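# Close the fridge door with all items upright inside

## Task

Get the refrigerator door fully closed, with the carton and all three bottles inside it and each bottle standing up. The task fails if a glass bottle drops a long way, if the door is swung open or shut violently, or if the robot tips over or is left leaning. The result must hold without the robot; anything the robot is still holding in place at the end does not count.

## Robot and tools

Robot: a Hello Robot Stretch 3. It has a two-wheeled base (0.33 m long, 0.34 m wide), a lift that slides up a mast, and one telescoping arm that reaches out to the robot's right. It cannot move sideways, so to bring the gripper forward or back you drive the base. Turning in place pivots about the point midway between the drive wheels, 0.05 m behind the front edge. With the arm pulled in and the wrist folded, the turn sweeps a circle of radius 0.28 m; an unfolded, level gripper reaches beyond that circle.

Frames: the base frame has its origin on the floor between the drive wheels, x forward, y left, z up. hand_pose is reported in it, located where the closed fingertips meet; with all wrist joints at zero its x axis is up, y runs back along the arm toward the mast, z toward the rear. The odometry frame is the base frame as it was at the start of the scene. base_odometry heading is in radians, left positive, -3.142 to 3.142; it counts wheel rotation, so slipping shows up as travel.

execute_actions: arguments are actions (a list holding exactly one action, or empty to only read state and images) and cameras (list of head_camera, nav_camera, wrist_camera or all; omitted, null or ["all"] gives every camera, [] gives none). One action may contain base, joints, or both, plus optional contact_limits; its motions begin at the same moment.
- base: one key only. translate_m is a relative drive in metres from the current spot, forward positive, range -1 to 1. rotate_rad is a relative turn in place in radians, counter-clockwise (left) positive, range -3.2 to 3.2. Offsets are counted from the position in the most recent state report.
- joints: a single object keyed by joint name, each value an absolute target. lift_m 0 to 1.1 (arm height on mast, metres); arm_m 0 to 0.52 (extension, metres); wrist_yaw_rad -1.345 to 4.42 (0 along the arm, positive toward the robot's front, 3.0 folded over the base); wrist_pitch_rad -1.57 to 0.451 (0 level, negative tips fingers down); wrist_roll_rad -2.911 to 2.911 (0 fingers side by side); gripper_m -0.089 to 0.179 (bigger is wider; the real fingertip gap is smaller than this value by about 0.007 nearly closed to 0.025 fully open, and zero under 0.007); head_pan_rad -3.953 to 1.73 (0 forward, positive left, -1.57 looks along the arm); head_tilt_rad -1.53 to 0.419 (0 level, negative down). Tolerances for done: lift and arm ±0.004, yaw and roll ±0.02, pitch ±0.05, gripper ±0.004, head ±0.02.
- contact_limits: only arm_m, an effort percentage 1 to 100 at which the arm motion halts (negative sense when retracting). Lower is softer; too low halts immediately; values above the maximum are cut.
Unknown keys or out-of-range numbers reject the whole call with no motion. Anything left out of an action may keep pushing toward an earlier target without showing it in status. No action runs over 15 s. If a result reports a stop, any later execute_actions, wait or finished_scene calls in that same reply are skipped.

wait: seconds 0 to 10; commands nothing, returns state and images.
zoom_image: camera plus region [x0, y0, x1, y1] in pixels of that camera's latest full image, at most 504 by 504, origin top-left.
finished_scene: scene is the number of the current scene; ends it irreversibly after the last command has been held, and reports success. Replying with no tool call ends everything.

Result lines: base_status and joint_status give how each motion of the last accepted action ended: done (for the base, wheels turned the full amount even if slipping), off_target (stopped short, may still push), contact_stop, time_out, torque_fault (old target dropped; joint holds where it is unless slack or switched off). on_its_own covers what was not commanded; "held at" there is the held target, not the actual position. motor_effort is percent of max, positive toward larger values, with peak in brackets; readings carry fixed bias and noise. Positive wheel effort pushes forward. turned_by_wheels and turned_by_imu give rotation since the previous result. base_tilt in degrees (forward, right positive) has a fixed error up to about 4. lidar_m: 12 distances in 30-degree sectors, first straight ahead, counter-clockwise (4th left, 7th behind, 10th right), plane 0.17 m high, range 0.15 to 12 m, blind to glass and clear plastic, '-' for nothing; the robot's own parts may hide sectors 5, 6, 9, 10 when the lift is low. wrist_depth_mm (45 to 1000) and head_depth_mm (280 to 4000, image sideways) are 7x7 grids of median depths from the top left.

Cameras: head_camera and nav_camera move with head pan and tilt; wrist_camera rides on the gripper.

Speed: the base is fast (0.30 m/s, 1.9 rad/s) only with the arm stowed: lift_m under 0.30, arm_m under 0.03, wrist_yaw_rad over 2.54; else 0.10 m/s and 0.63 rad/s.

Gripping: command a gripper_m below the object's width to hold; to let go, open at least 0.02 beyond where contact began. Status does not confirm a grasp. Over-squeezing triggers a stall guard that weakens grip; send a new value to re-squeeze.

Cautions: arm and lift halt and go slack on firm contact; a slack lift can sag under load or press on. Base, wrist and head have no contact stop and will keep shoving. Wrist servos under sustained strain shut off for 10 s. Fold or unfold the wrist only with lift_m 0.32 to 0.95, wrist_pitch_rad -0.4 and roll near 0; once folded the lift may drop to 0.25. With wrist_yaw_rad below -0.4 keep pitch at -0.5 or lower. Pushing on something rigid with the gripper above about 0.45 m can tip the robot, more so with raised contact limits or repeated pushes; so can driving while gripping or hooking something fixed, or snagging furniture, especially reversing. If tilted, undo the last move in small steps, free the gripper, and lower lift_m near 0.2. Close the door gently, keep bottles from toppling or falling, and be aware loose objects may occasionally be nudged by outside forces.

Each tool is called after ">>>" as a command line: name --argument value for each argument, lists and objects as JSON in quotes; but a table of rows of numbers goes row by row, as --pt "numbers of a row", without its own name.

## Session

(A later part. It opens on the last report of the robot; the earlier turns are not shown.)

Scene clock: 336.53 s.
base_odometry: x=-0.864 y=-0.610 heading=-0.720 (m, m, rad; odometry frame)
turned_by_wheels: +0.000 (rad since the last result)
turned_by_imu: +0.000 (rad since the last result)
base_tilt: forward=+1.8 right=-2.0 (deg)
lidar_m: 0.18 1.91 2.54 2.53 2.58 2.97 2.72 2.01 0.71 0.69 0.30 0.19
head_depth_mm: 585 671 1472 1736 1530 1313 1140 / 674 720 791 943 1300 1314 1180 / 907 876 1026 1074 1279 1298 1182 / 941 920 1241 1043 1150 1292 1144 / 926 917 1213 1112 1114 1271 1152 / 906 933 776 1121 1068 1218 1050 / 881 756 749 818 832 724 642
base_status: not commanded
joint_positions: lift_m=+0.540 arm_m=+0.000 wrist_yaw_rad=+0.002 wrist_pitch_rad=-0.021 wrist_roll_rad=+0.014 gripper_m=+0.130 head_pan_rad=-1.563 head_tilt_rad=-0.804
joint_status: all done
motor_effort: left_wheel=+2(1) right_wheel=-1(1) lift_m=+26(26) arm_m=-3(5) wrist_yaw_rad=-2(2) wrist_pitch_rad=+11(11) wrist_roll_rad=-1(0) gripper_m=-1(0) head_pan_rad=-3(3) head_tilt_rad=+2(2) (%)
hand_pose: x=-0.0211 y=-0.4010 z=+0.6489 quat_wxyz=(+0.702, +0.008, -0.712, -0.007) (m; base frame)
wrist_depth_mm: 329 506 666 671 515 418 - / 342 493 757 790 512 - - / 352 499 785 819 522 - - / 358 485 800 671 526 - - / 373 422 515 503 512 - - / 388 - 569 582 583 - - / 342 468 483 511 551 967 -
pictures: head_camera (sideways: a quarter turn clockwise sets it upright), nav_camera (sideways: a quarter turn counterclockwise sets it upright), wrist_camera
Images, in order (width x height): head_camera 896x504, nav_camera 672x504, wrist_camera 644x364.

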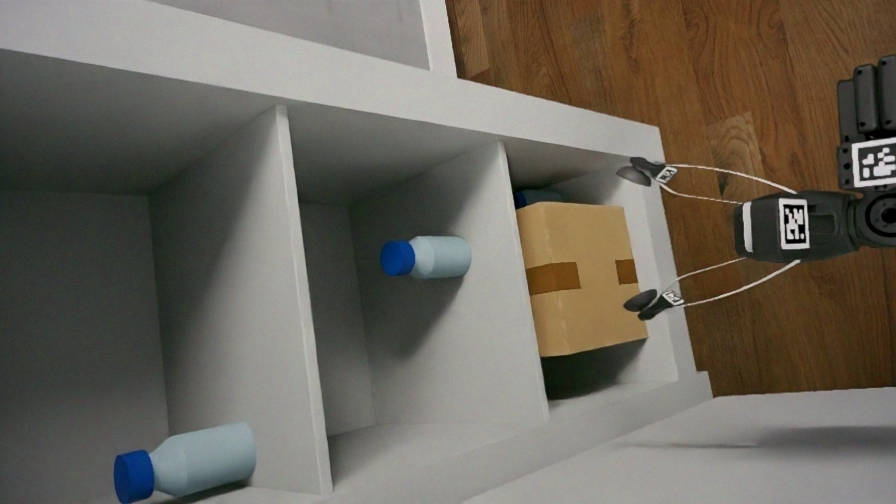

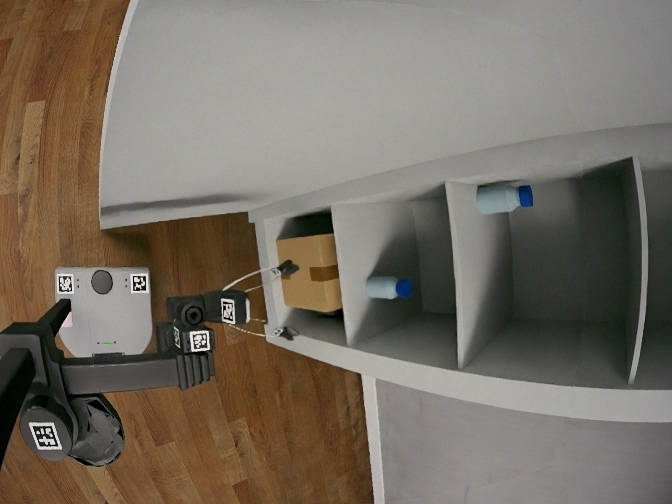

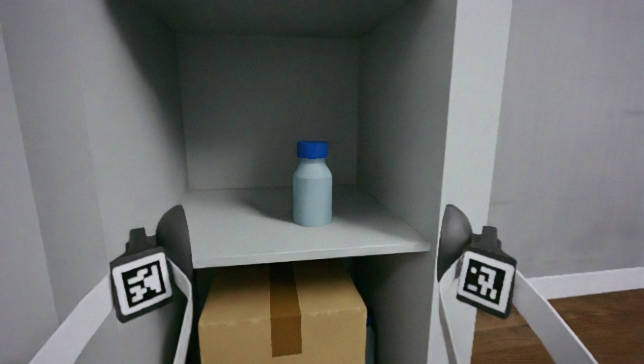

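>>> execute_actions --actions '[{"base":{"translate_m":-0.25},"joints":{"wrist_pitch_rad":-0.4,"gripper_m":0.0}}]' --cameras '[]'

>>> execute_actions --actions '[{"joints":{"wrist_yaw_rad":3.0}}]' --cameras '[]'

>>> execute_actions --actions '[{"base":{"rotate_rad":1.6}}]' --cameras '[]'

>>> execute_actions --actions '[{"base":{"translate_m":0.33}}]' --cameras '[]'

>>> execute_actions --actions '[{"base":{"rotate_rad":-1.6}}]' --cameras '[]'

>>> execute_actions --actions '[{"base":{"translate_m":0.3}}]' --cameras '["nav_camera"]'

Scene clock: 355.70 s.
base_odometry: x=-1.052 y=-0.445 heading=-0.720 (m, m, rad; odometry frame)
turned_by_wheels: +0.000 (rad since the last result)
turned_by_imu: +0.001 (rad since the last result)
base_tilt: forward=+1.8 right=-2.0 (deg)
lidar_m: 0.42 2.09 2.72 2.51 2.55 2.69 2.47 2.07 1.35 0.68 0.72 0.46
head_depth_mm: 1160 1331 1579 1787 1513 1307 1143 / 1128 1306 1526 1759 1543 1312 1175 / 1118 1276 1487 1734 1543 1309 1186 / 608 686 800 970 1216 1317 1153 / 579 682 789 1056 1320 1290 1159 / 934 926 1224 1047 1131 1271 1148 / 923 930 1191 1113 1101 1267 1159
base_status: done
joint_positions: lift_m=+0.540 arm_m=+0.000 wrist_yaw_rad=+0.002 wrist_pitch_rad=-0.414 wrist_roll_rad=+0.014 gripper_m=+0.000 head_pan_rad=-1.563 head_tilt_rad=-0.804
joint_status: all done
motor_effort: left_wheel=+1(2) right_wheel=-1(4) lift_m=+26(26) arm_m=-3(3) wrist_yaw_rad=-1(2) wrist_pitch_rad=+7(10) wrist_roll_rad=-1(1) gripper_m=-2(81) head_pan_rad=-3(3) head_tilt_rad=+1(0) (%)
hand_pose: x=-0.0212 y=-0.3702 z=+0.5532 quat_wxyz=(+0.688, +0.145, -0.696, -0.146) (m; base frame)
wrist_depth_mm: 643 503 739 875 913 - - / 482 476 490 951 - - - / 600 601 690 - - - - / 514 517 661 - - - - / 575 576 633 - 937 935 933 / 610 621 644 726 777 777 796 / 622 651 664 688 664 676 683
pictures: none
No camera images: the call's "cameras" was empty. Leave "cameras" out to get every camera's image.

Scene clock: 358.20 s.
base_odometry: x=-1.052 y=-0.445 heading=-0.720 (m, m, rad; odometry frame)
turned_by_wheels: +0.000 (rad since the last result)
turned_by_imu: +0.000 (rad since the last result)
base_tilt: forward=+1.7 right=-2.0 (deg)
lidar_m: 0.42 2.09 2.72 2.52 2.54 2.69 2.47 2.07 1.35 0.68 0.72 0.46
head_depth_mm: 1155 1323 1562 1791 1520 1306 1142 / 1135 1300 1528 1739 1533 1304 1170 / 1113 1260 1471 1745 1531 1310 1175 / 608 685 803 972 1220 1320 1187 / 579 681 789 1044 1313 1292 1166 / 934 931 1231 1047 1135 1273 1155 / 920 932 1196 1113 1102 1267 1157
base_status: not commanded
joint_positions: lift_m=+0.540 arm_m=+0.000 wrist_yaw_rad=+2.997 wrist_pitch_rad=-0.414 wrist_roll_rad=+0.014 gripper_m=+0.000 head_pan_rad=-1.563 head_tilt_rad=-0.804
joint_status: all done
motor_effort: left_wheel=+1(1) right_wheel=-1(0) lift_m=+25(26) arm_m=-3(3) wrist_yaw_rad=+2(2) wrist_pitch_rad=+7(7) wrist_roll_rad=-1(1) gripper_m=-3(2) head_pan_rad=-3(3) head_tilt_rad=+1(1) (%)
hand_pose: x=+0.0112 y=+0.0773 z=+0.5532 quat_wxyz=(+0.196, +0.705, +0.094, +0.675) (m; base frame)
wrist_depth_mm: - - - - - - - / - - - - - - - / - - - - - - - / - - - - - - - / 920 939 909 - 917 935 966 / 778 788 - 729 779 786 769 / 671 663 664 679 691 679 682
pictures: none
No camera images: the call's "cameras" was empty. Leave "cameras" out to get every camera's image.

Scene clock: 361.67 s.
base_odometry: x=-1.052 y=-0.445 heading=+0.880 (m, m, rad; odometry frame)
turned_by_wheels: +1.600 (rad since the last result)
turned_by_imu: +1.567 (rad since the last result)
base_tilt: forward=+1.8 right=-2.0 (deg)
lidar_m: 2.52 2.55 2.66 2.47 2.01 1.33 0.68 0.70 0.45 0.42 2.09 2.69
head_depth_mm: 364 419 494 599 757 1041 1144 / 357 409 478 577 732 990 1181 / 350 399 466 560 698 927 1166 / 343 394 463 563 721 998 1173 / 2002 2268 2363 1850 1548 1324 1162 / 1969 2242 2374 1878 1551 1332 1156 / 1931 2173 2346 1860 1570 1328 1152
base_status: done
joint_positions: lift_m=+0.540 arm_m=+0.000 wrist_yaw_rad=+2.997 wrist_pitch_rad=-0.414 wrist_roll_rad=+0.014 gripper_m=+0.000 head_pan_rad=-1.563 head_tilt_rad=-0.804
joint_status: not commanded
motor_effort: left_wheel=-1(5) right_wheel=+2(4) lift_m=+26(26) arm_m=-3(3) wrist_yaw_rad=+1(3) wrist_pitch_rad=+7(7) wrist_roll_rad=+0(0) gripper_m=-2(2) head_pan_rad=-3(3) head_tilt_rad=+1(1) (%)
hand_pose: x=+0.0111 y=+0.0773 z=+0.5531 quat_wxyz=(+0.196, +0.705, +0.094, +0.675) (m; base frame)
wrist_depth_mm: - - - - - - - / - - - - - - - / - - - - - - - / - - - - - - - / 949 909 915 - 928 948 915 / 766 745 - 720 777 778 779 / 666 667 661 686 677 673 702
pictures: none
No camera images: the call's "cameras" was empty. Leave "cameras" out to get every camera's image.

Scene clock: 365.90 s.
base_odometry: x=-0.842 y=-0.191 heading=+0.880 (m, m, rad; odometry frame)
turned_by_wheels: +0.000 (rad since the last result)
turned_by_imu: -0.001 (rad since the last result)
base_tilt: forward=+1.9 right=-2.1 (deg)
lidar_m: 2.19 2.22 2.71 2.51 2.54 1.69 1.01 0.63 0.54 2.24 1.91 2.35
head_depth_mm: 2102 2436 2319 1833 1529 1025 1157 / 2081 2394 2315 1848 1544 1315 1182 / 2035 2312 2320 1853 1527 1316 1167 / 2026 2269 2351 1849 1543 1319 1198 / 1959 2247 2352 1887 1531 1326 1168 / 1957 2206 2345 1859 1538 1315 1153 / 1929 2142 2316 1872 1546 1327 1156
base_status: done
joint_positions: lift_m=+0.540 arm_m=+0.000 wrist_yaw_rad=+2.997 wrist_pitch_rad=-0.414 wrist_roll_rad=+0.014 gripper_m=+0.000 head_pan_rad=-1.563 head_tilt_rad=-0.804
joint_status: not commanded
motor_effort: left_wheel=-1(3) right_wheel=+1(4) lift_m=+26(26) arm_m=-3(3) wrist_yaw_rad=+2(2) wrist_pitch_rad=+7(7) wrist_roll_rad=-1(1) gripper_m=-1(2) head_pan_rad=-3(3) head_tilt_rad=+2(1) (%)
hand_pose: x=+0.0111 y=+0.0773 z=+0.5531 quat_wxyz=(+0.196, +0.705, +0.094, +0.675) (m; base frame)
wrist_depth_mm: - - - - - - - / - - - - - - - / - - - - - - - / - - - - - - - / 912 913 944 - 938 919 934 / 794 780 - 736 794 762 781 / 663 671 679 682 690 686 683
pictures: none
No camera images: the call's "cameras" was empty. Leave "cameras" out to get every camera's image.

Scene clock: 369.37 s.
base_odometry: x=-0.842 y=-0.191 heading=-0.720 (m, m, rad; odometry frame)
turned_by_wheels: -1.600 (rad since the last result)
turned_by_imu: -1.567 (rad since the last result)
base_tilt: forward=+1.8 right=-2.1 (deg)
lidar_m: 2.24 1.91 2.37 2.19 2.21 2.74 2.51 2.53 1.70 1.01 0.65 0.54
head_depth_mm: 1476 1695 2011 1858 1533 1308 1141 / 1452 1663 1934 1868 1532 1310 1178 / 1417 1625 1907 1863 1534 1310 1171 / 1374 1536 1766 1744 1546 1304 1199 / 890 1022 1311 1542 1507 1316 1174 / 1203 1389 1312 1369 1503 1323 1153 / 1179 1092 1400 1404 1488 1327 1157
base_status: done
joint_positions: lift_m=+0.540 arm_m=+0.000 wrist_yaw_rad=+2.997 wrist_pitch_rad=-0.414 wrist_roll_rad=+0.014 gripper_m=+0.000 head_pan_rad=-1.563 head_tilt_rad=-0.804
joint_status: not commanded
motor_effort: left_wheel=+2(5) right_wheel=-1(2) lift_m=+27(26) arm_m=-3(3) wrist_yaw_rad=+2(1) wrist_pitch_rad=+7(7) wrist_roll_rad=+0(1) gripper_m=-3(1) head_pan_rad=-4(3) head_tilt_rad=+1(1) (%)
hand_pose: x=+0.0111 y=+0.0772 z=+0.5531 quat_wxyz=(+0.196, +0.705, +0.094, +0.675) (m; base frame)
wrist_depth_mm: - - - - - - - / - - - - - - - / - - - - - - - / - - - - - - - / 929 910 919 - 935 944 939 / 769 778 - 729 774 782 779 / 669 679 675 653 671 674 686
pictures: none
No camera images: the call's "cameras" was empty. Leave "cameras" out to get every camera's image.

Scene clock: 373.33 s.
base_odometry: x=-0.616 y=-0.388 heading=-0.720 (m, m, rad; odometry frame)
turned_by_wheels: +0.000 (rad since the last result)
turned_by_imu: -0.001 (rad since the last result)
base_tilt: forward=+1.8 right=-2.1 (deg)
lidar_m: 1.94 1.66 2.43 2.20 2.25 2.80 2.80 2.55 1.05 0.84 0.35 1.90
head_depth_mm: 1421 1652 1942 1825 1536 1314 1148 / 904 1011 1218 1748 1519 1306 1184 / 1149 1150 1301 1528 1537 1318 1166 / 1215 1390 1303 1403 1517 1326 1195 / 1184 1087 1404 1470 1501 1316 1121 / 1133 1014 1123 1132 789 683 1017 / 780 712 557 457 480 660 1159
base_status: done
joint_positions: lift_m=+0.540 arm_m=+0.000 wrist_yaw_rad=+2.997 wrist_pitch_rad=-0.414 wrist_roll_rad=+0.014 gripper_m=+0.000 head_pan_rad=-1.563 head_tilt_rad=-0.804
joint_status: not commanded
motor_effort: left_wheel=+1(6) right_wheel=-1(2) lift_m=+26(27) arm_m=-3(3) wrist_yaw_rad=+2(1) wrist_pitch_rad=+7(7) wrist_roll_rad=-1(0) gripper_m=-2(2) head_pan_rad=-3(3) head_tilt_rad=+2(1) (%)
hand_pose: x=+0.0111 y=+0.0772 z=+0.5531 quat_wxyz=(+0.196, +0.705, +0.094, +0.675) (m; base frame)
wrist_depth_mm: - - - - - - - / - - - - - - - / - - - - - - - / - - - - - - - / 916 903 923 - 911 929 920 / 756 759 - 718 773 790 787 / 653 650 685 664 682 686 678
pictures: nav_camera (sideways: a quarter turn counterclockwise sets it upright)
Images, in order (width x height): nav_camera 672x504.

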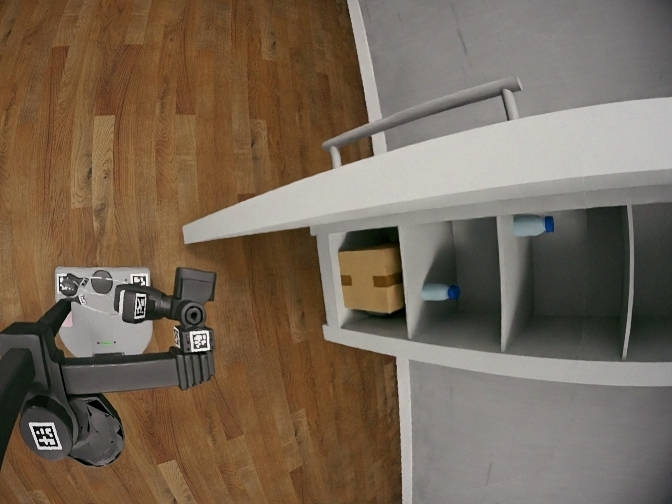

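>>> execute_actions --actions '[{"base":{"translate_m":0.42}}]' --cameras '[]'

>>> execute_actions --actions '[{"joints":{"wrist_yaw_rad":0.0}}]' --cameras '[]'

>>> execute_actions --actions '[{"joints":{"wrist_pitch_rad":0.0,"lift_m":0.4,"arm_m":0.1}}]' --cameras '["nav_camera"]'

Scene clock: 383.53 s.
base_odometry: x=-0.300 y=-0.665 heading=-0.720 (m, m, rad; odometry frame)
turned_by_wheels: +0.000 (rad since the last result)
turned_by_imu: -0.001 (rad since the last result)
base_tilt: forward=+1.7 right=-2.1 (deg)
lidar_m: 1.53 1.35 1.34 2.27 2.29 2.87 3.21 2.46 0.38 0.65 1.47 1.67
head_depth_mm: 467 494 526 520 565 694 1121 / 576 619 669 731 800 896 982 / 768 832 930 1048 1196 1266 1173 / 1234 1405 1637 1782 1546 1323 1195 / 1265 1446 1664 1847 1549 1325 1164 / 1255 1419 1633 1813 1546 1318 1151 / 1225 1382 1593 1791 1560 1329 1159
base_status: done
joint_positions: lift_m=+0.540 arm_m=+0.000 wrist_yaw_rad=+2.997 wrist_pitch_rad=-0.414 wrist_roll_rad=+0.014 gripper_m=+0.000 head_pan_rad=-1.563 head_tilt_rad=-0.804
joint_status: not commanded
motor_effort: left_wheel=+1(6) right_wheel=-1(0) lift_m=+26(26) arm_m=-3(3) wrist_yaw_rad=+2(2) wrist_pitch_rad=+7(7) wrist_roll_rad=-1(1) gripper_m=-1(2) head_pan_rad=-2(3) head_tilt_rad=+1(1) (%)
hand_pose: x=+0.0111 y=+0.0772 z=+0.5531 quat_wxyz=(+0.196, +0.705, +0.094, +0.675) (m; base frame)
wrist_depth_mm: - - - - - - - / - - - - - - - / - - - - - - - / - - - - - - - / 917 937 934 - 905 955 958 / 789 758 - 731 765 761 789 / 660 673 686 676 668 689 665
pictures: none
No camera images: the call's "cameras" was empty. Leave "cameras" out to get every camera's image.

Scene clock: 386.03 s.
base_odometry: x=-0.300 y=-0.665 heading=-0.720 (m, m, rad; odometry frame)
turned_by_wheels: +0.000 (rad since the last result)
turned_by_imu: +0.000 (rad since the last result)
base_tilt: forward=+1.7 right=-2.1 (deg)
lidar_m: 1.53 1.35 1.34 2.27 2.29 2.87 3.21 2.45 0.38 0.66 1.48 1.67
head_depth_mm: 467 494 527 519 565 695 1122 / 578 621 671 730 803 893 982 / 763 834 926 1043 1197 1266 1196 / 1228 1412 1634 1793 1535 1352 1151 / 1272 1436 1675 1832 1544 1321 1159 / 1250 1405 1634 1808 1536 1320 1151 / 1223 1381 1597 1762 1551 1329 1155
base_status: not commanded
joint_positions: lift_m=+0.540 arm_m=+0.000 wrist_yaw_rad=+0.003 wrist_pitch_rad=-0.414 wrist_roll_rad=+0.013 gripper_m=+0.000 head_pan_rad=-1.563 head_tilt_rad=-0.804
joint_status: all done
motor_effort: left_wheel=+1(1) right_wheel=-1(1) lift_m=+26(26) arm_m=-3(3) wrist_yaw_rad=-2(3) wrist_pitch_rad=+7(7) wrist_roll_rad=+0(1) gripper_m=-3(2) head_pan_rad=-3(3) head_tilt_rad=+1(1) (%)
hand_pose: x=-0.0208 y=-0.3701 z=+0.5531 quat_wxyz=(+0.688, +0.146, -0.696, -0.146) (m; base frame)
wrist_depth_mm: 939 - - - 422 266 192 / - - - - 432 271 196 / - - - - 446 274 200 / - - - - 464 285 202 / 905 877 922 - 475 290 206 / 768 782 778 750 450 294 208 / 676 675 665 672 568 303 212
pictures: none
No camera images: the call's "cameras" was empty. Leave "cameras" out to get every camera's image.

Scene clock: 388.13 s.
base_odometry: x=-0.300 y=-0.665 heading=-0.720 (m, m, rad; odometry frame)
turned_by_wheels: +0.000 (rad since the last result)
turned_by_imu: +0.000 (rad since the last result)
base_tilt: forward=+1.8 right=-2.1 (deg)
lidar_m: 1.53 1.35 1.34 2.27 2.29 2.87 3.20 2.45 0.38 0.65 1.47 1.67
head_depth_mm: 467 495 526 518 565 694 1131 / 579 619 669 733 804 890 987 / 768 833 921 1043 1198 1261 - / 1231 1405 1628 1791 1551 1349 1128 / 1266 1434 1684 1827 1539 1316 1150 / 1242 1415 1639 1825 1548 1315 1155 / 1221 1386 1595 1783 1563 1328 1161
base_status: not commanded
joint_positions: lift_m=+0.400 arm_m=+0.100 wrist_yaw_rad=+0.002 wrist_pitch_rad=-0.022 wrist_roll_rad=+0.013 gripper_m=+0.000 head_pan_rad=-1.563 head_tilt_rad=-0.804
joint_status: all done
motor_effort: left_wheel=+1(1) right_wheel=-1(1) lift_m=+14(25) arm_m=+3(1) wrist_yaw_rad=-3(2) wrist_pitch_rad=+11(11) wrist_roll_rad=-1(1) gripper_m=-3(2) head_pan_rad=-3(3) head_tilt_rad=+1(1) (%)
hand_pose: x=-0.0209 y=-0.5003 z=+0.5095 quat_wxyz=(+0.703, +0.009, -0.711, -0.007) (m; base frame)
wrist_depth_mm: 918 923 - - 386 246 179 / 921 950 - - 395 247 181 / 946 - - - 398 252 182 / - - - - 406 252 184 / - - - - 409 253 186 / - - - 909 373 255 184 / 773 796 796 771 457 259 186
pictures: nav_camera (sideways: a quarter turn counterclockwise sets it upright)
Images, in order (width x height): nav_camera 672x504.

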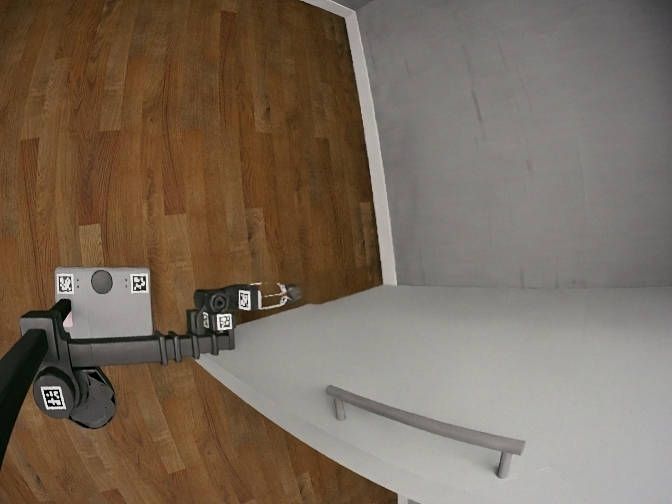

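>>> execute_actions --actions '[{"base":{"translate_m":-0.3},"joints":{"arm_m":0.25}}]' --cameras '["nav_camera"]'

>>> execute_actions --actions '[{"base":{"translate_m":-0.2},"joints":{"arm_m":0.4}}]' --cameras '["nav_camera"]'

Scene clock: 395.13 s.
base_odometry: x=-0.526 y=-0.467 heading=-0.720 (m, m, rad; odometry frame)
turned_by_wheels: +0.000 (rad since the last result)
turned_by_imu: +0.002 (rad since the last result)
base_tilt: forward=+1.7 right=-2.0 (deg)
lidar_m: 1.83 1.57 2.30 2.23 2.27 2.82 2.92 2.52 0.69 0.71 1.51 1.88
head_depth_mm: 569 636 724 845 1052 1313 1147 / 592 667 766 896 1089 1276 1148 / 619 701 810 960 1151 - 1138 / 645 738 862 1031 1252 1291 1146 / 682 779 921 1116 1443 1317 1156 / 714 855 1624 1860 1542 1319 1157 / 1260 1429 1637 1815 1556 1321 1159
base_status: done
joint_positions: lift_m=+0.400 arm_m=+0.250 wrist_yaw_rad=+0.003 wrist_pitch_rad=-0.021 wrist_roll_rad=+0.014 gripper_m=+0.000 head_pan_rad=-1.564 head_tilt_rad=-0.802
joint_status: all done
motor_effort: left_wheel=+1(11) right_wheel=+1(22) lift_m=+14(15) arm_m=+3(9) wrist_yaw_rad=-2(19) wrist_pitch_rad=+11(11) wrist_roll_rad=+0(1) gripper_m=-1(3) head_pan_rad=-3(3) head_tilt_rad=+1(1) (%)
hand_pose: x=-0.0207 y=-0.6504 z=+0.5097 quat_wxyz=(+0.703, +0.008, -0.712, -0.007) (m; base frame)
wrist_depth_mm: 820 861 289 253 224 200 180 / 859 858 303 260 230 206 185 / 842 865 317 268 237 211 188 / 909 906 329 278 244 217 194 / 933 956 348 - 252 222 200 / 940 979 372 305 252 228 204 / 803 777 360 310 277 236 210
pictures: nav_camera (sideways: a quarter turn counterclockwise sets it upright)
Images, in order (width x height): nav_camera 672x504.

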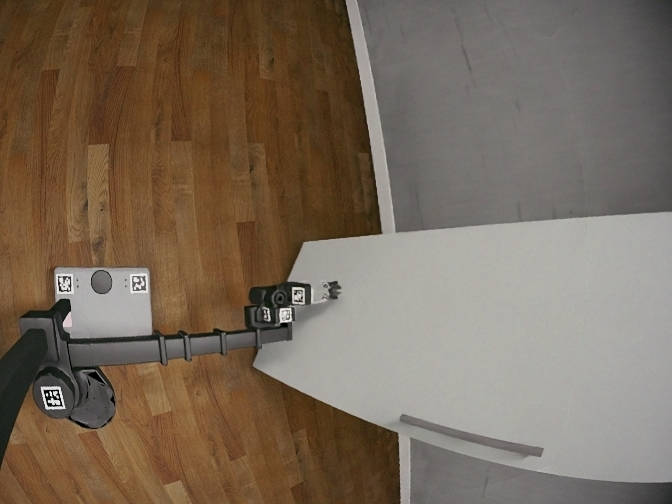

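Scene clock: 398.20 s.
base_odometry: x=-0.676 y=-0.336 heading=-0.720 (m, m, rad; odometry frame)
turned_by_wheels: +0.000 (rad since the last result)
turned_by_imu: +0.001 (rad since the last result)
base_tilt: forward=+1.8 right=-2.1 (deg)
lidar_m: 2.02 1.73 2.39 2.19 2.25 2.79 2.73 2.57 1.67 0.90 0.91 1.92
head_depth_mm: 1458 1655 1954 1854 1530 1312 1147 / 813 987 1872 1850 1538 1311 1167 / 800 914 1070 1279 1490 1315 1151 / 784 891 1040 1215 1448 1313 1154 / 769 871 1007 1205 1434 1319 1156 / 753 854 983 1167 1438 1329 1153 / 742 837 959 1742 1559 1329 1156
base_status: done
joint_positions: lift_m=+0.400 arm_m=+0.400 wrist_yaw_rad=+0.002 wrist_pitch_rad=-0.021 wrist_roll_rad=+0.014 gripper_m=+0.000 head_pan_rad=-1.564 head_tilt_rad=-0.802
joint_status: all done
motor_effort: left_wheel=+0(4) right_wheel=+1(4) lift_m=+15(15) arm_m=+3(3) wrist_yaw_rad=-2(2) wrist_pitch_rad=+10(11) wrist_roll_rad=-1(0) gripper_m=-1(2) head_pan_rad=-3(3) head_tilt_rad=+0(1) (%)
hand_pose: x=-0.0209 y=-0.8004 z=+0.5097 quat_wxyz=(+0.703, +0.008, -0.712, -0.007) (m; base frame)
wrist_depth_mm: 222 232 241 252 264 275 942 / 228 240 249 260 275 288 - / 235 243 255 267 282 298 - / 243 252 265 279 294 310 - / 250 260 274 - 303 322 - / 258 270 277 299 321 335 - / 270 281 296 310 328 346 808
pictures: nav_camera (sideways: a quarter turn counterclockwise sets it upright)
Images, in order (width x height): nav_camera 672x504.

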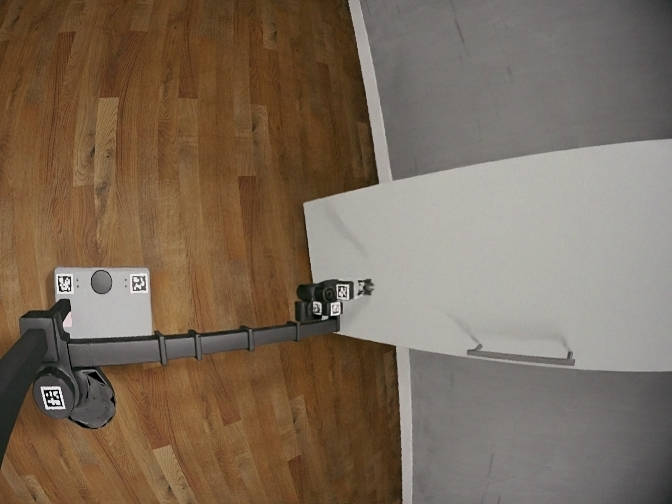

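>>> execute_actions --actions '[{"base":{"translate_m":-0.1},"joints":{"arm_m":0.52},"contact_limits":{"arm_m":14}}]' --cameras '["nav_camera","wrist_camera"]'

Scene clock: 403.57 s.
base_odometry: x=-0.752 y=-0.270 heading=-0.719 (m, m, rad; odometry frame)
turned_by_wheels: +0.000 (rad since the last result)
turned_by_imu: +0.001 (rad since the last result)
base_tilt: forward=+1.8 right=-2.0 (deg)
lidar_m: 2.12 1.81 2.38 2.19 2.23 2.77 2.63 2.58 1.69 0.92 0.93 1.94
head_depth_mm: 1446 1659 1958 1843 1533 1308 1141 / 1423 1624 1913 1843 1523 1321 1145 / 813 951 1775 1769 1518 1313 1147 / 799 911 1055 1209 1499 1311 1153 / 783 887 1026 1225 1465 1329 1156 / 768 865 1000 1184 1448 1322 1149 / 755 850 982 1156 1483 1344 1161
base_status: done
joint_positions: lift_m=+0.400 arm_m=+0.514 wrist_yaw_rad=+0.008 wrist_pitch_rad=-0.022 wrist_roll_rad=+0.014 gripper_m=+0.000 head_pan_rad=-1.564 head_tilt_rad=-0.802
joint_status: arm_m contact_stop (moved +0.114 of +0.120)
joint sent to its limit — the command would take arm_m past its upper limit, so that joint was sent only as far as its limit.
on_its_own: arm_m is slack since a contact_stop, until your next command for it (your +0.520 is given up)
motor_effort: left_wheel=+2(4) right_wheel=-2(5) lift_m=+15(15) arm_m=+1(16) wrist_yaw_rad=-7(8) wrist_pitch_rad=+12(14) wrist_roll_rad=-1(0) gripper_m=-1(2) head_pan_rad=-3(3) head_tilt_rad=+0(1) (%)
contact_limits: arm_m 14 (drawing in: default 20, maximum 33; extending or still: default 28, maximum 45)
hand_pose: x=-0.0193 y=-0.9146 z=+0.5092 quat_wxyz=(+0.703, +0.011, -0.712, -0.005) (m; base frame)
wrist_depth_mm: 142 147 152 159 167 175 826 / 146 151 158 164 172 181 888 / 151 156 163 170 179 188 891 / 156 160 168 176 185 195 954 / 161 166 173 - 193 203 - / 165 173 178 190 201 213 - / 171 178 189 197 207 224 781
pictures: nav_camera (sideways: a quarter turn counterclockwise sets it upright), wrist_camera
Images, in order (width x height): nav_camera 672x504, wrist_camera 644x364.

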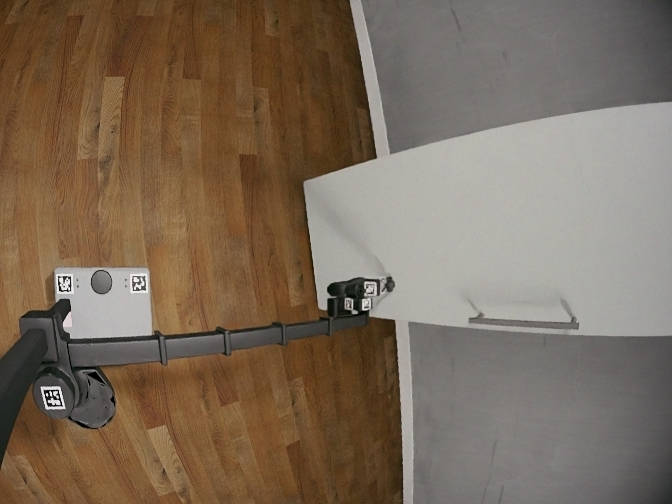

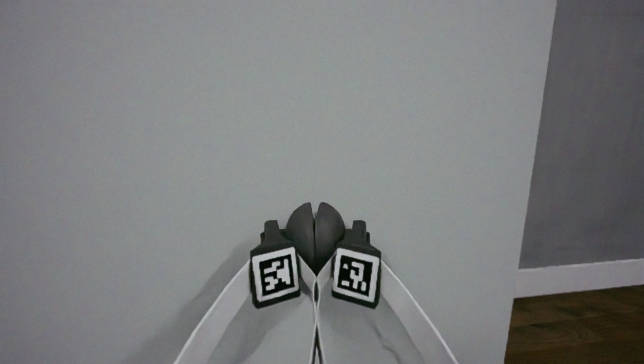

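>>> execute_actions --actions '[{"base":{"translate_m":-1.0},"joints":{"arm_m":0.0,"head_pan_rad":-1.9,"head_tilt_rad":-0.5}}]' --cameras '[]'

>>> execute_actions --actions '[{"base":{"translate_m":-0.5},"joints":{"head_pan_rad":-1.3}}]' --cameras '["head_camera","nav_camera"]'

Scene clock: 420.13 s.
base_odometry: x=-1.504 y=+0.389 heading=-0.719 (m, m, rad; odometry frame)
turned_by_wheels: +0.000 (rad since the last result)
turned_by_imu: +0.003 (rad since the last result)
base_tilt: forward=+1.8 right=-2.1 (deg)
lidar_m: 3.09 2.72 2.26 2.07 2.09 1.79 1.64 1.66 1.83 1.68 1.27 1.33
head_depth_mm: 1898 2006 2120 2291 2026 1601 1310 / 1844 2034 2220 2470 2025 1589 1314 / 1731 1917 2081 2314 2038 1618 1322 / 1657 1787 1951 2148 2058 1592 1322 / 1571 1683 1812 2012 2053 1617 1329 / 1498 1600 1725 1864 2010 1617 1333 / 1408 1519 1642 1769 1886 1633 1332
base_status: done
joint_positions: lift_m=+0.400 arm_m=+0.000 wrist_yaw_rad=+0.001 wrist_pitch_rad=-0.021 wrist_roll_rad=+0.014 gripper_m=+0.000 head_pan_rad=-1.893 head_tilt_rad=-0.507
joint_status: all done
motor_effort: left_wheel=+0(4) right_wheel=+1(7) lift_m=+14(15) arm_m=-3(3) wrist_yaw_rad=+0(7) wrist_pitch_rad=+11(12) wrist_roll_rad=-1(1) gripper_m=-1(2) head_pan_rad=-3(21) head_tilt_rad=+2(18) (%)
hand_pose: x=-0.0211 y=-0.4010 z=+0.5096 quat_wxyz=(+0.703, +0.008, -0.712, -0.007) (m; base frame)
wrist_depth_mm: - - - - - - - / - - - - - - - / - - - - - - - / - - - - - - - / - - - - - - - / - - - 955 - - - / 807 805 811 810 831 798 807
pictures: none
No camera images: the call's "cameras" was empty. Leave "cameras" out to get every camera's image.

Scene clock: 426.20 s.
base_odometry: x=-1.880 y=+0.719 heading=-0.719 (m, m, rad; odometry frame)
turned_by_wheels: +0.000 (rad since the last result)
turned_by_imu: +0.001 (rad since the last result)
base_tilt: forward=+1.9 right=-2.0 (deg)
lidar_m: 3.58 3.18 2.18 2.01 1.90 1.25 1.15 1.16 1.45 1.75 1.76 1.65
head_depth_mm: 1463 1579 1721 1899 2043 1598 1312 / 1475 1599 1756 1929 2022 1598 1316 / 1483 1603 1758 1944 2048 1594 1313 / 1482 1619 1772 1944 2050 1626 1331 / 1490 1625 1767 1977 2086 1618 1325 / 1507 1648 1800 1993 2076 1629 1329 / 1520 1666 1790 2012 2089 1636 1340
base_status: done
joint_positions: lift_m=+0.400 arm_m=+0.000 wrist_yaw_rad=+0.001 wrist_pitch_rad=-0.021 wrist_roll_rad=+0.014 gripper_m=+0.000 head_pan_rad=-1.307 head_tilt_rad=-0.507
joint_status: all done
motor_effort: left_wheel=-1(5) right_wheel=+1(3) lift_m=+15(14) arm_m=-3(3) wrist_yaw_rad=-1(1) wrist_pitch_rad=+11(11) wrist_roll_rad=+0(1) gripper_m=-1(3) head_pan_rad=+3(28) head_tilt_rad=+2(2) (%)
hand_pose: x=-0.0211 y=-0.4010 z=+0.5096 quat_wxyz=(+0.703, +0.008, -0.712, -0.007) (m; base frame)
wrist_depth_mm: - - - - - - - / - - - - - - - / - - - - - - - / - - - - - - - / - - - - - - - / - - - 909 - - - / 794 786 814 809 795 807 807
pictures: head_camera (sideways: a quarter turn clockwise sets it upright), nav_camera (sideways: a quarter turn counterclockwise sets it upright)
Images, in order (width x height): head_camera 896x504, nav_camera 672x504.

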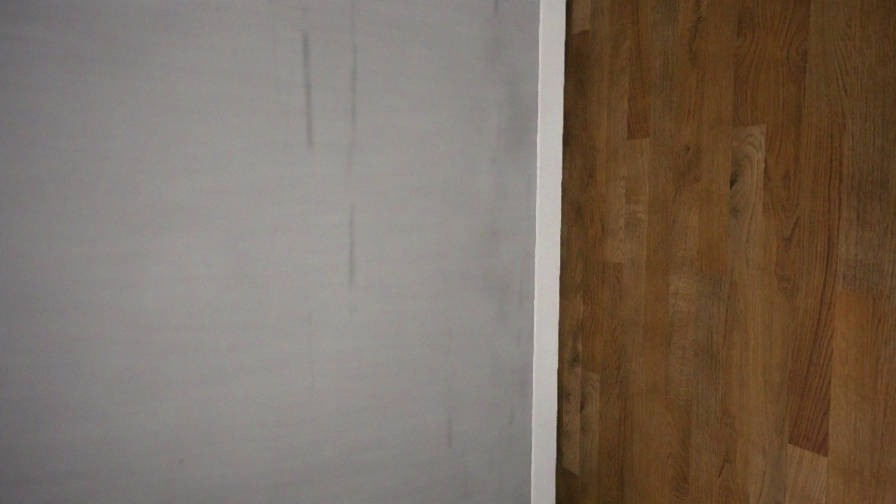

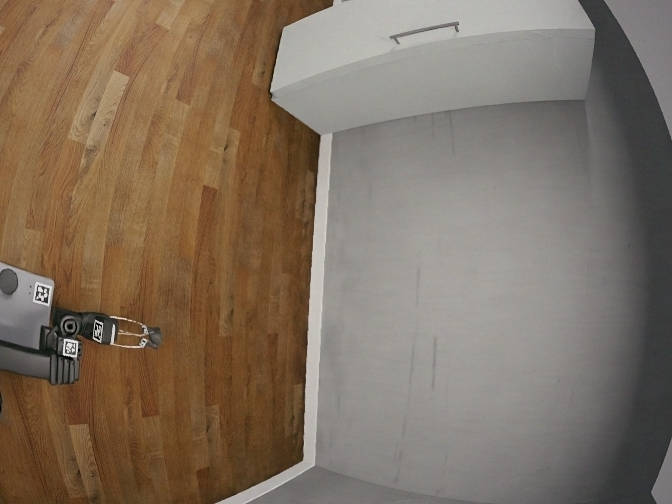

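>>> execute_actions --actions '[{"joints":{"head_pan_rad":-0.75,"head_tilt_rad":-0.3}}]' --cameras '["head_camera"]'

Scene clock: 429.07 s.
base_odometry: x=-1.880 y=+0.719 heading=-0.719 (m, m, rad; odometry frame)
turned_by_wheels: +0.000 (rad since the last result)
turned_by_imu: +0.000 (rad since the last result)
base_tilt: forward=+1.8 right=-2.1 (deg)
lidar_m: 3.57 3.20 2.18 2.01 1.90 1.25 1.15 1.16 1.45 1.74 1.76 1.64
head_depth_mm: 1544 1616 1688 1787 1895 1913 1528 / 1657 1729 1809 1935 2028 1980 1545 / 1759 1852 1967 2056 2194 1998 1540 / 1837 1869 1954 2070 2167 1985 1541 / 1594 1641 1707 1767 1852 1914 1564 / 1442 1510 1606 1715 1878 1939 1568 / 1563 1645 1766 1936 2115 2038 1581
base_status: not commanded
joint_positions: lift_m=+0.400 arm_m=+0.000 wrist_yaw_rad=+0.001 wrist_pitch_rad=-0.021 wrist_roll_rad=+0.014 gripper_m=+0.000 head_pan_rad=-0.757 head_tilt_rad=-0.310
joint_status: all done
motor_effort: left_wheel=+0(0) right_wheel=+1(1) lift_m=+15(15) arm_m=-3(3) wrist_yaw_rad=-2(2) wrist_pitch_rad=+11(11) wrist_roll_rad=-1(1) gripper_m=-4(3) head_pan_rad=+2(27) head_tilt_rad=+3(16) (%)
hand_pose: x=-0.0211 y=-0.4010 z=+0.5096 quat_wxyz=(+0.703, +0.008, -0.712, -0.007) (m; base frame)
wrist_depth_mm: - - - - - - - / - - - - - - - / - - - - - - - / - - - - - - - / - - - - - - - / - - - 938 - - - / 804 795 818 805 794 795 811
pictures: head_camera (sideways: a quarter turn clockwise sets it upright)
Images, in order (width x height): head_camera 896x504.

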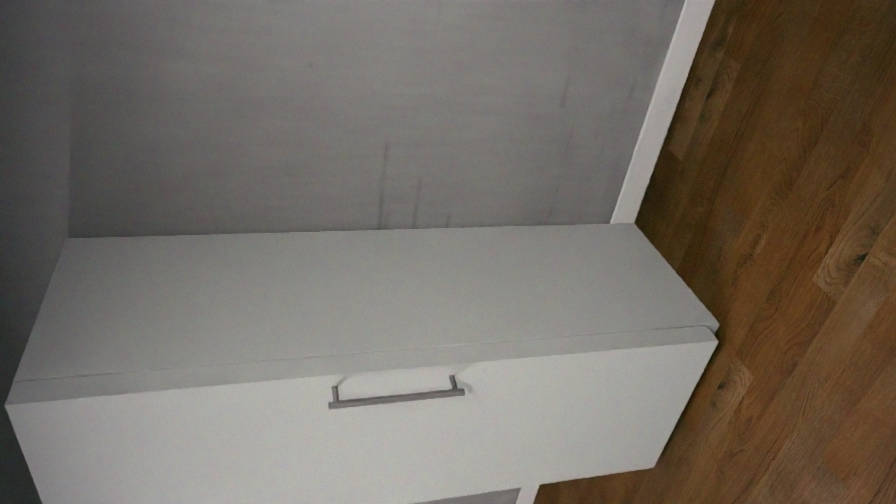

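Looks shut.

>>> finished_scene --scene 1

The scene is finished: the task was done.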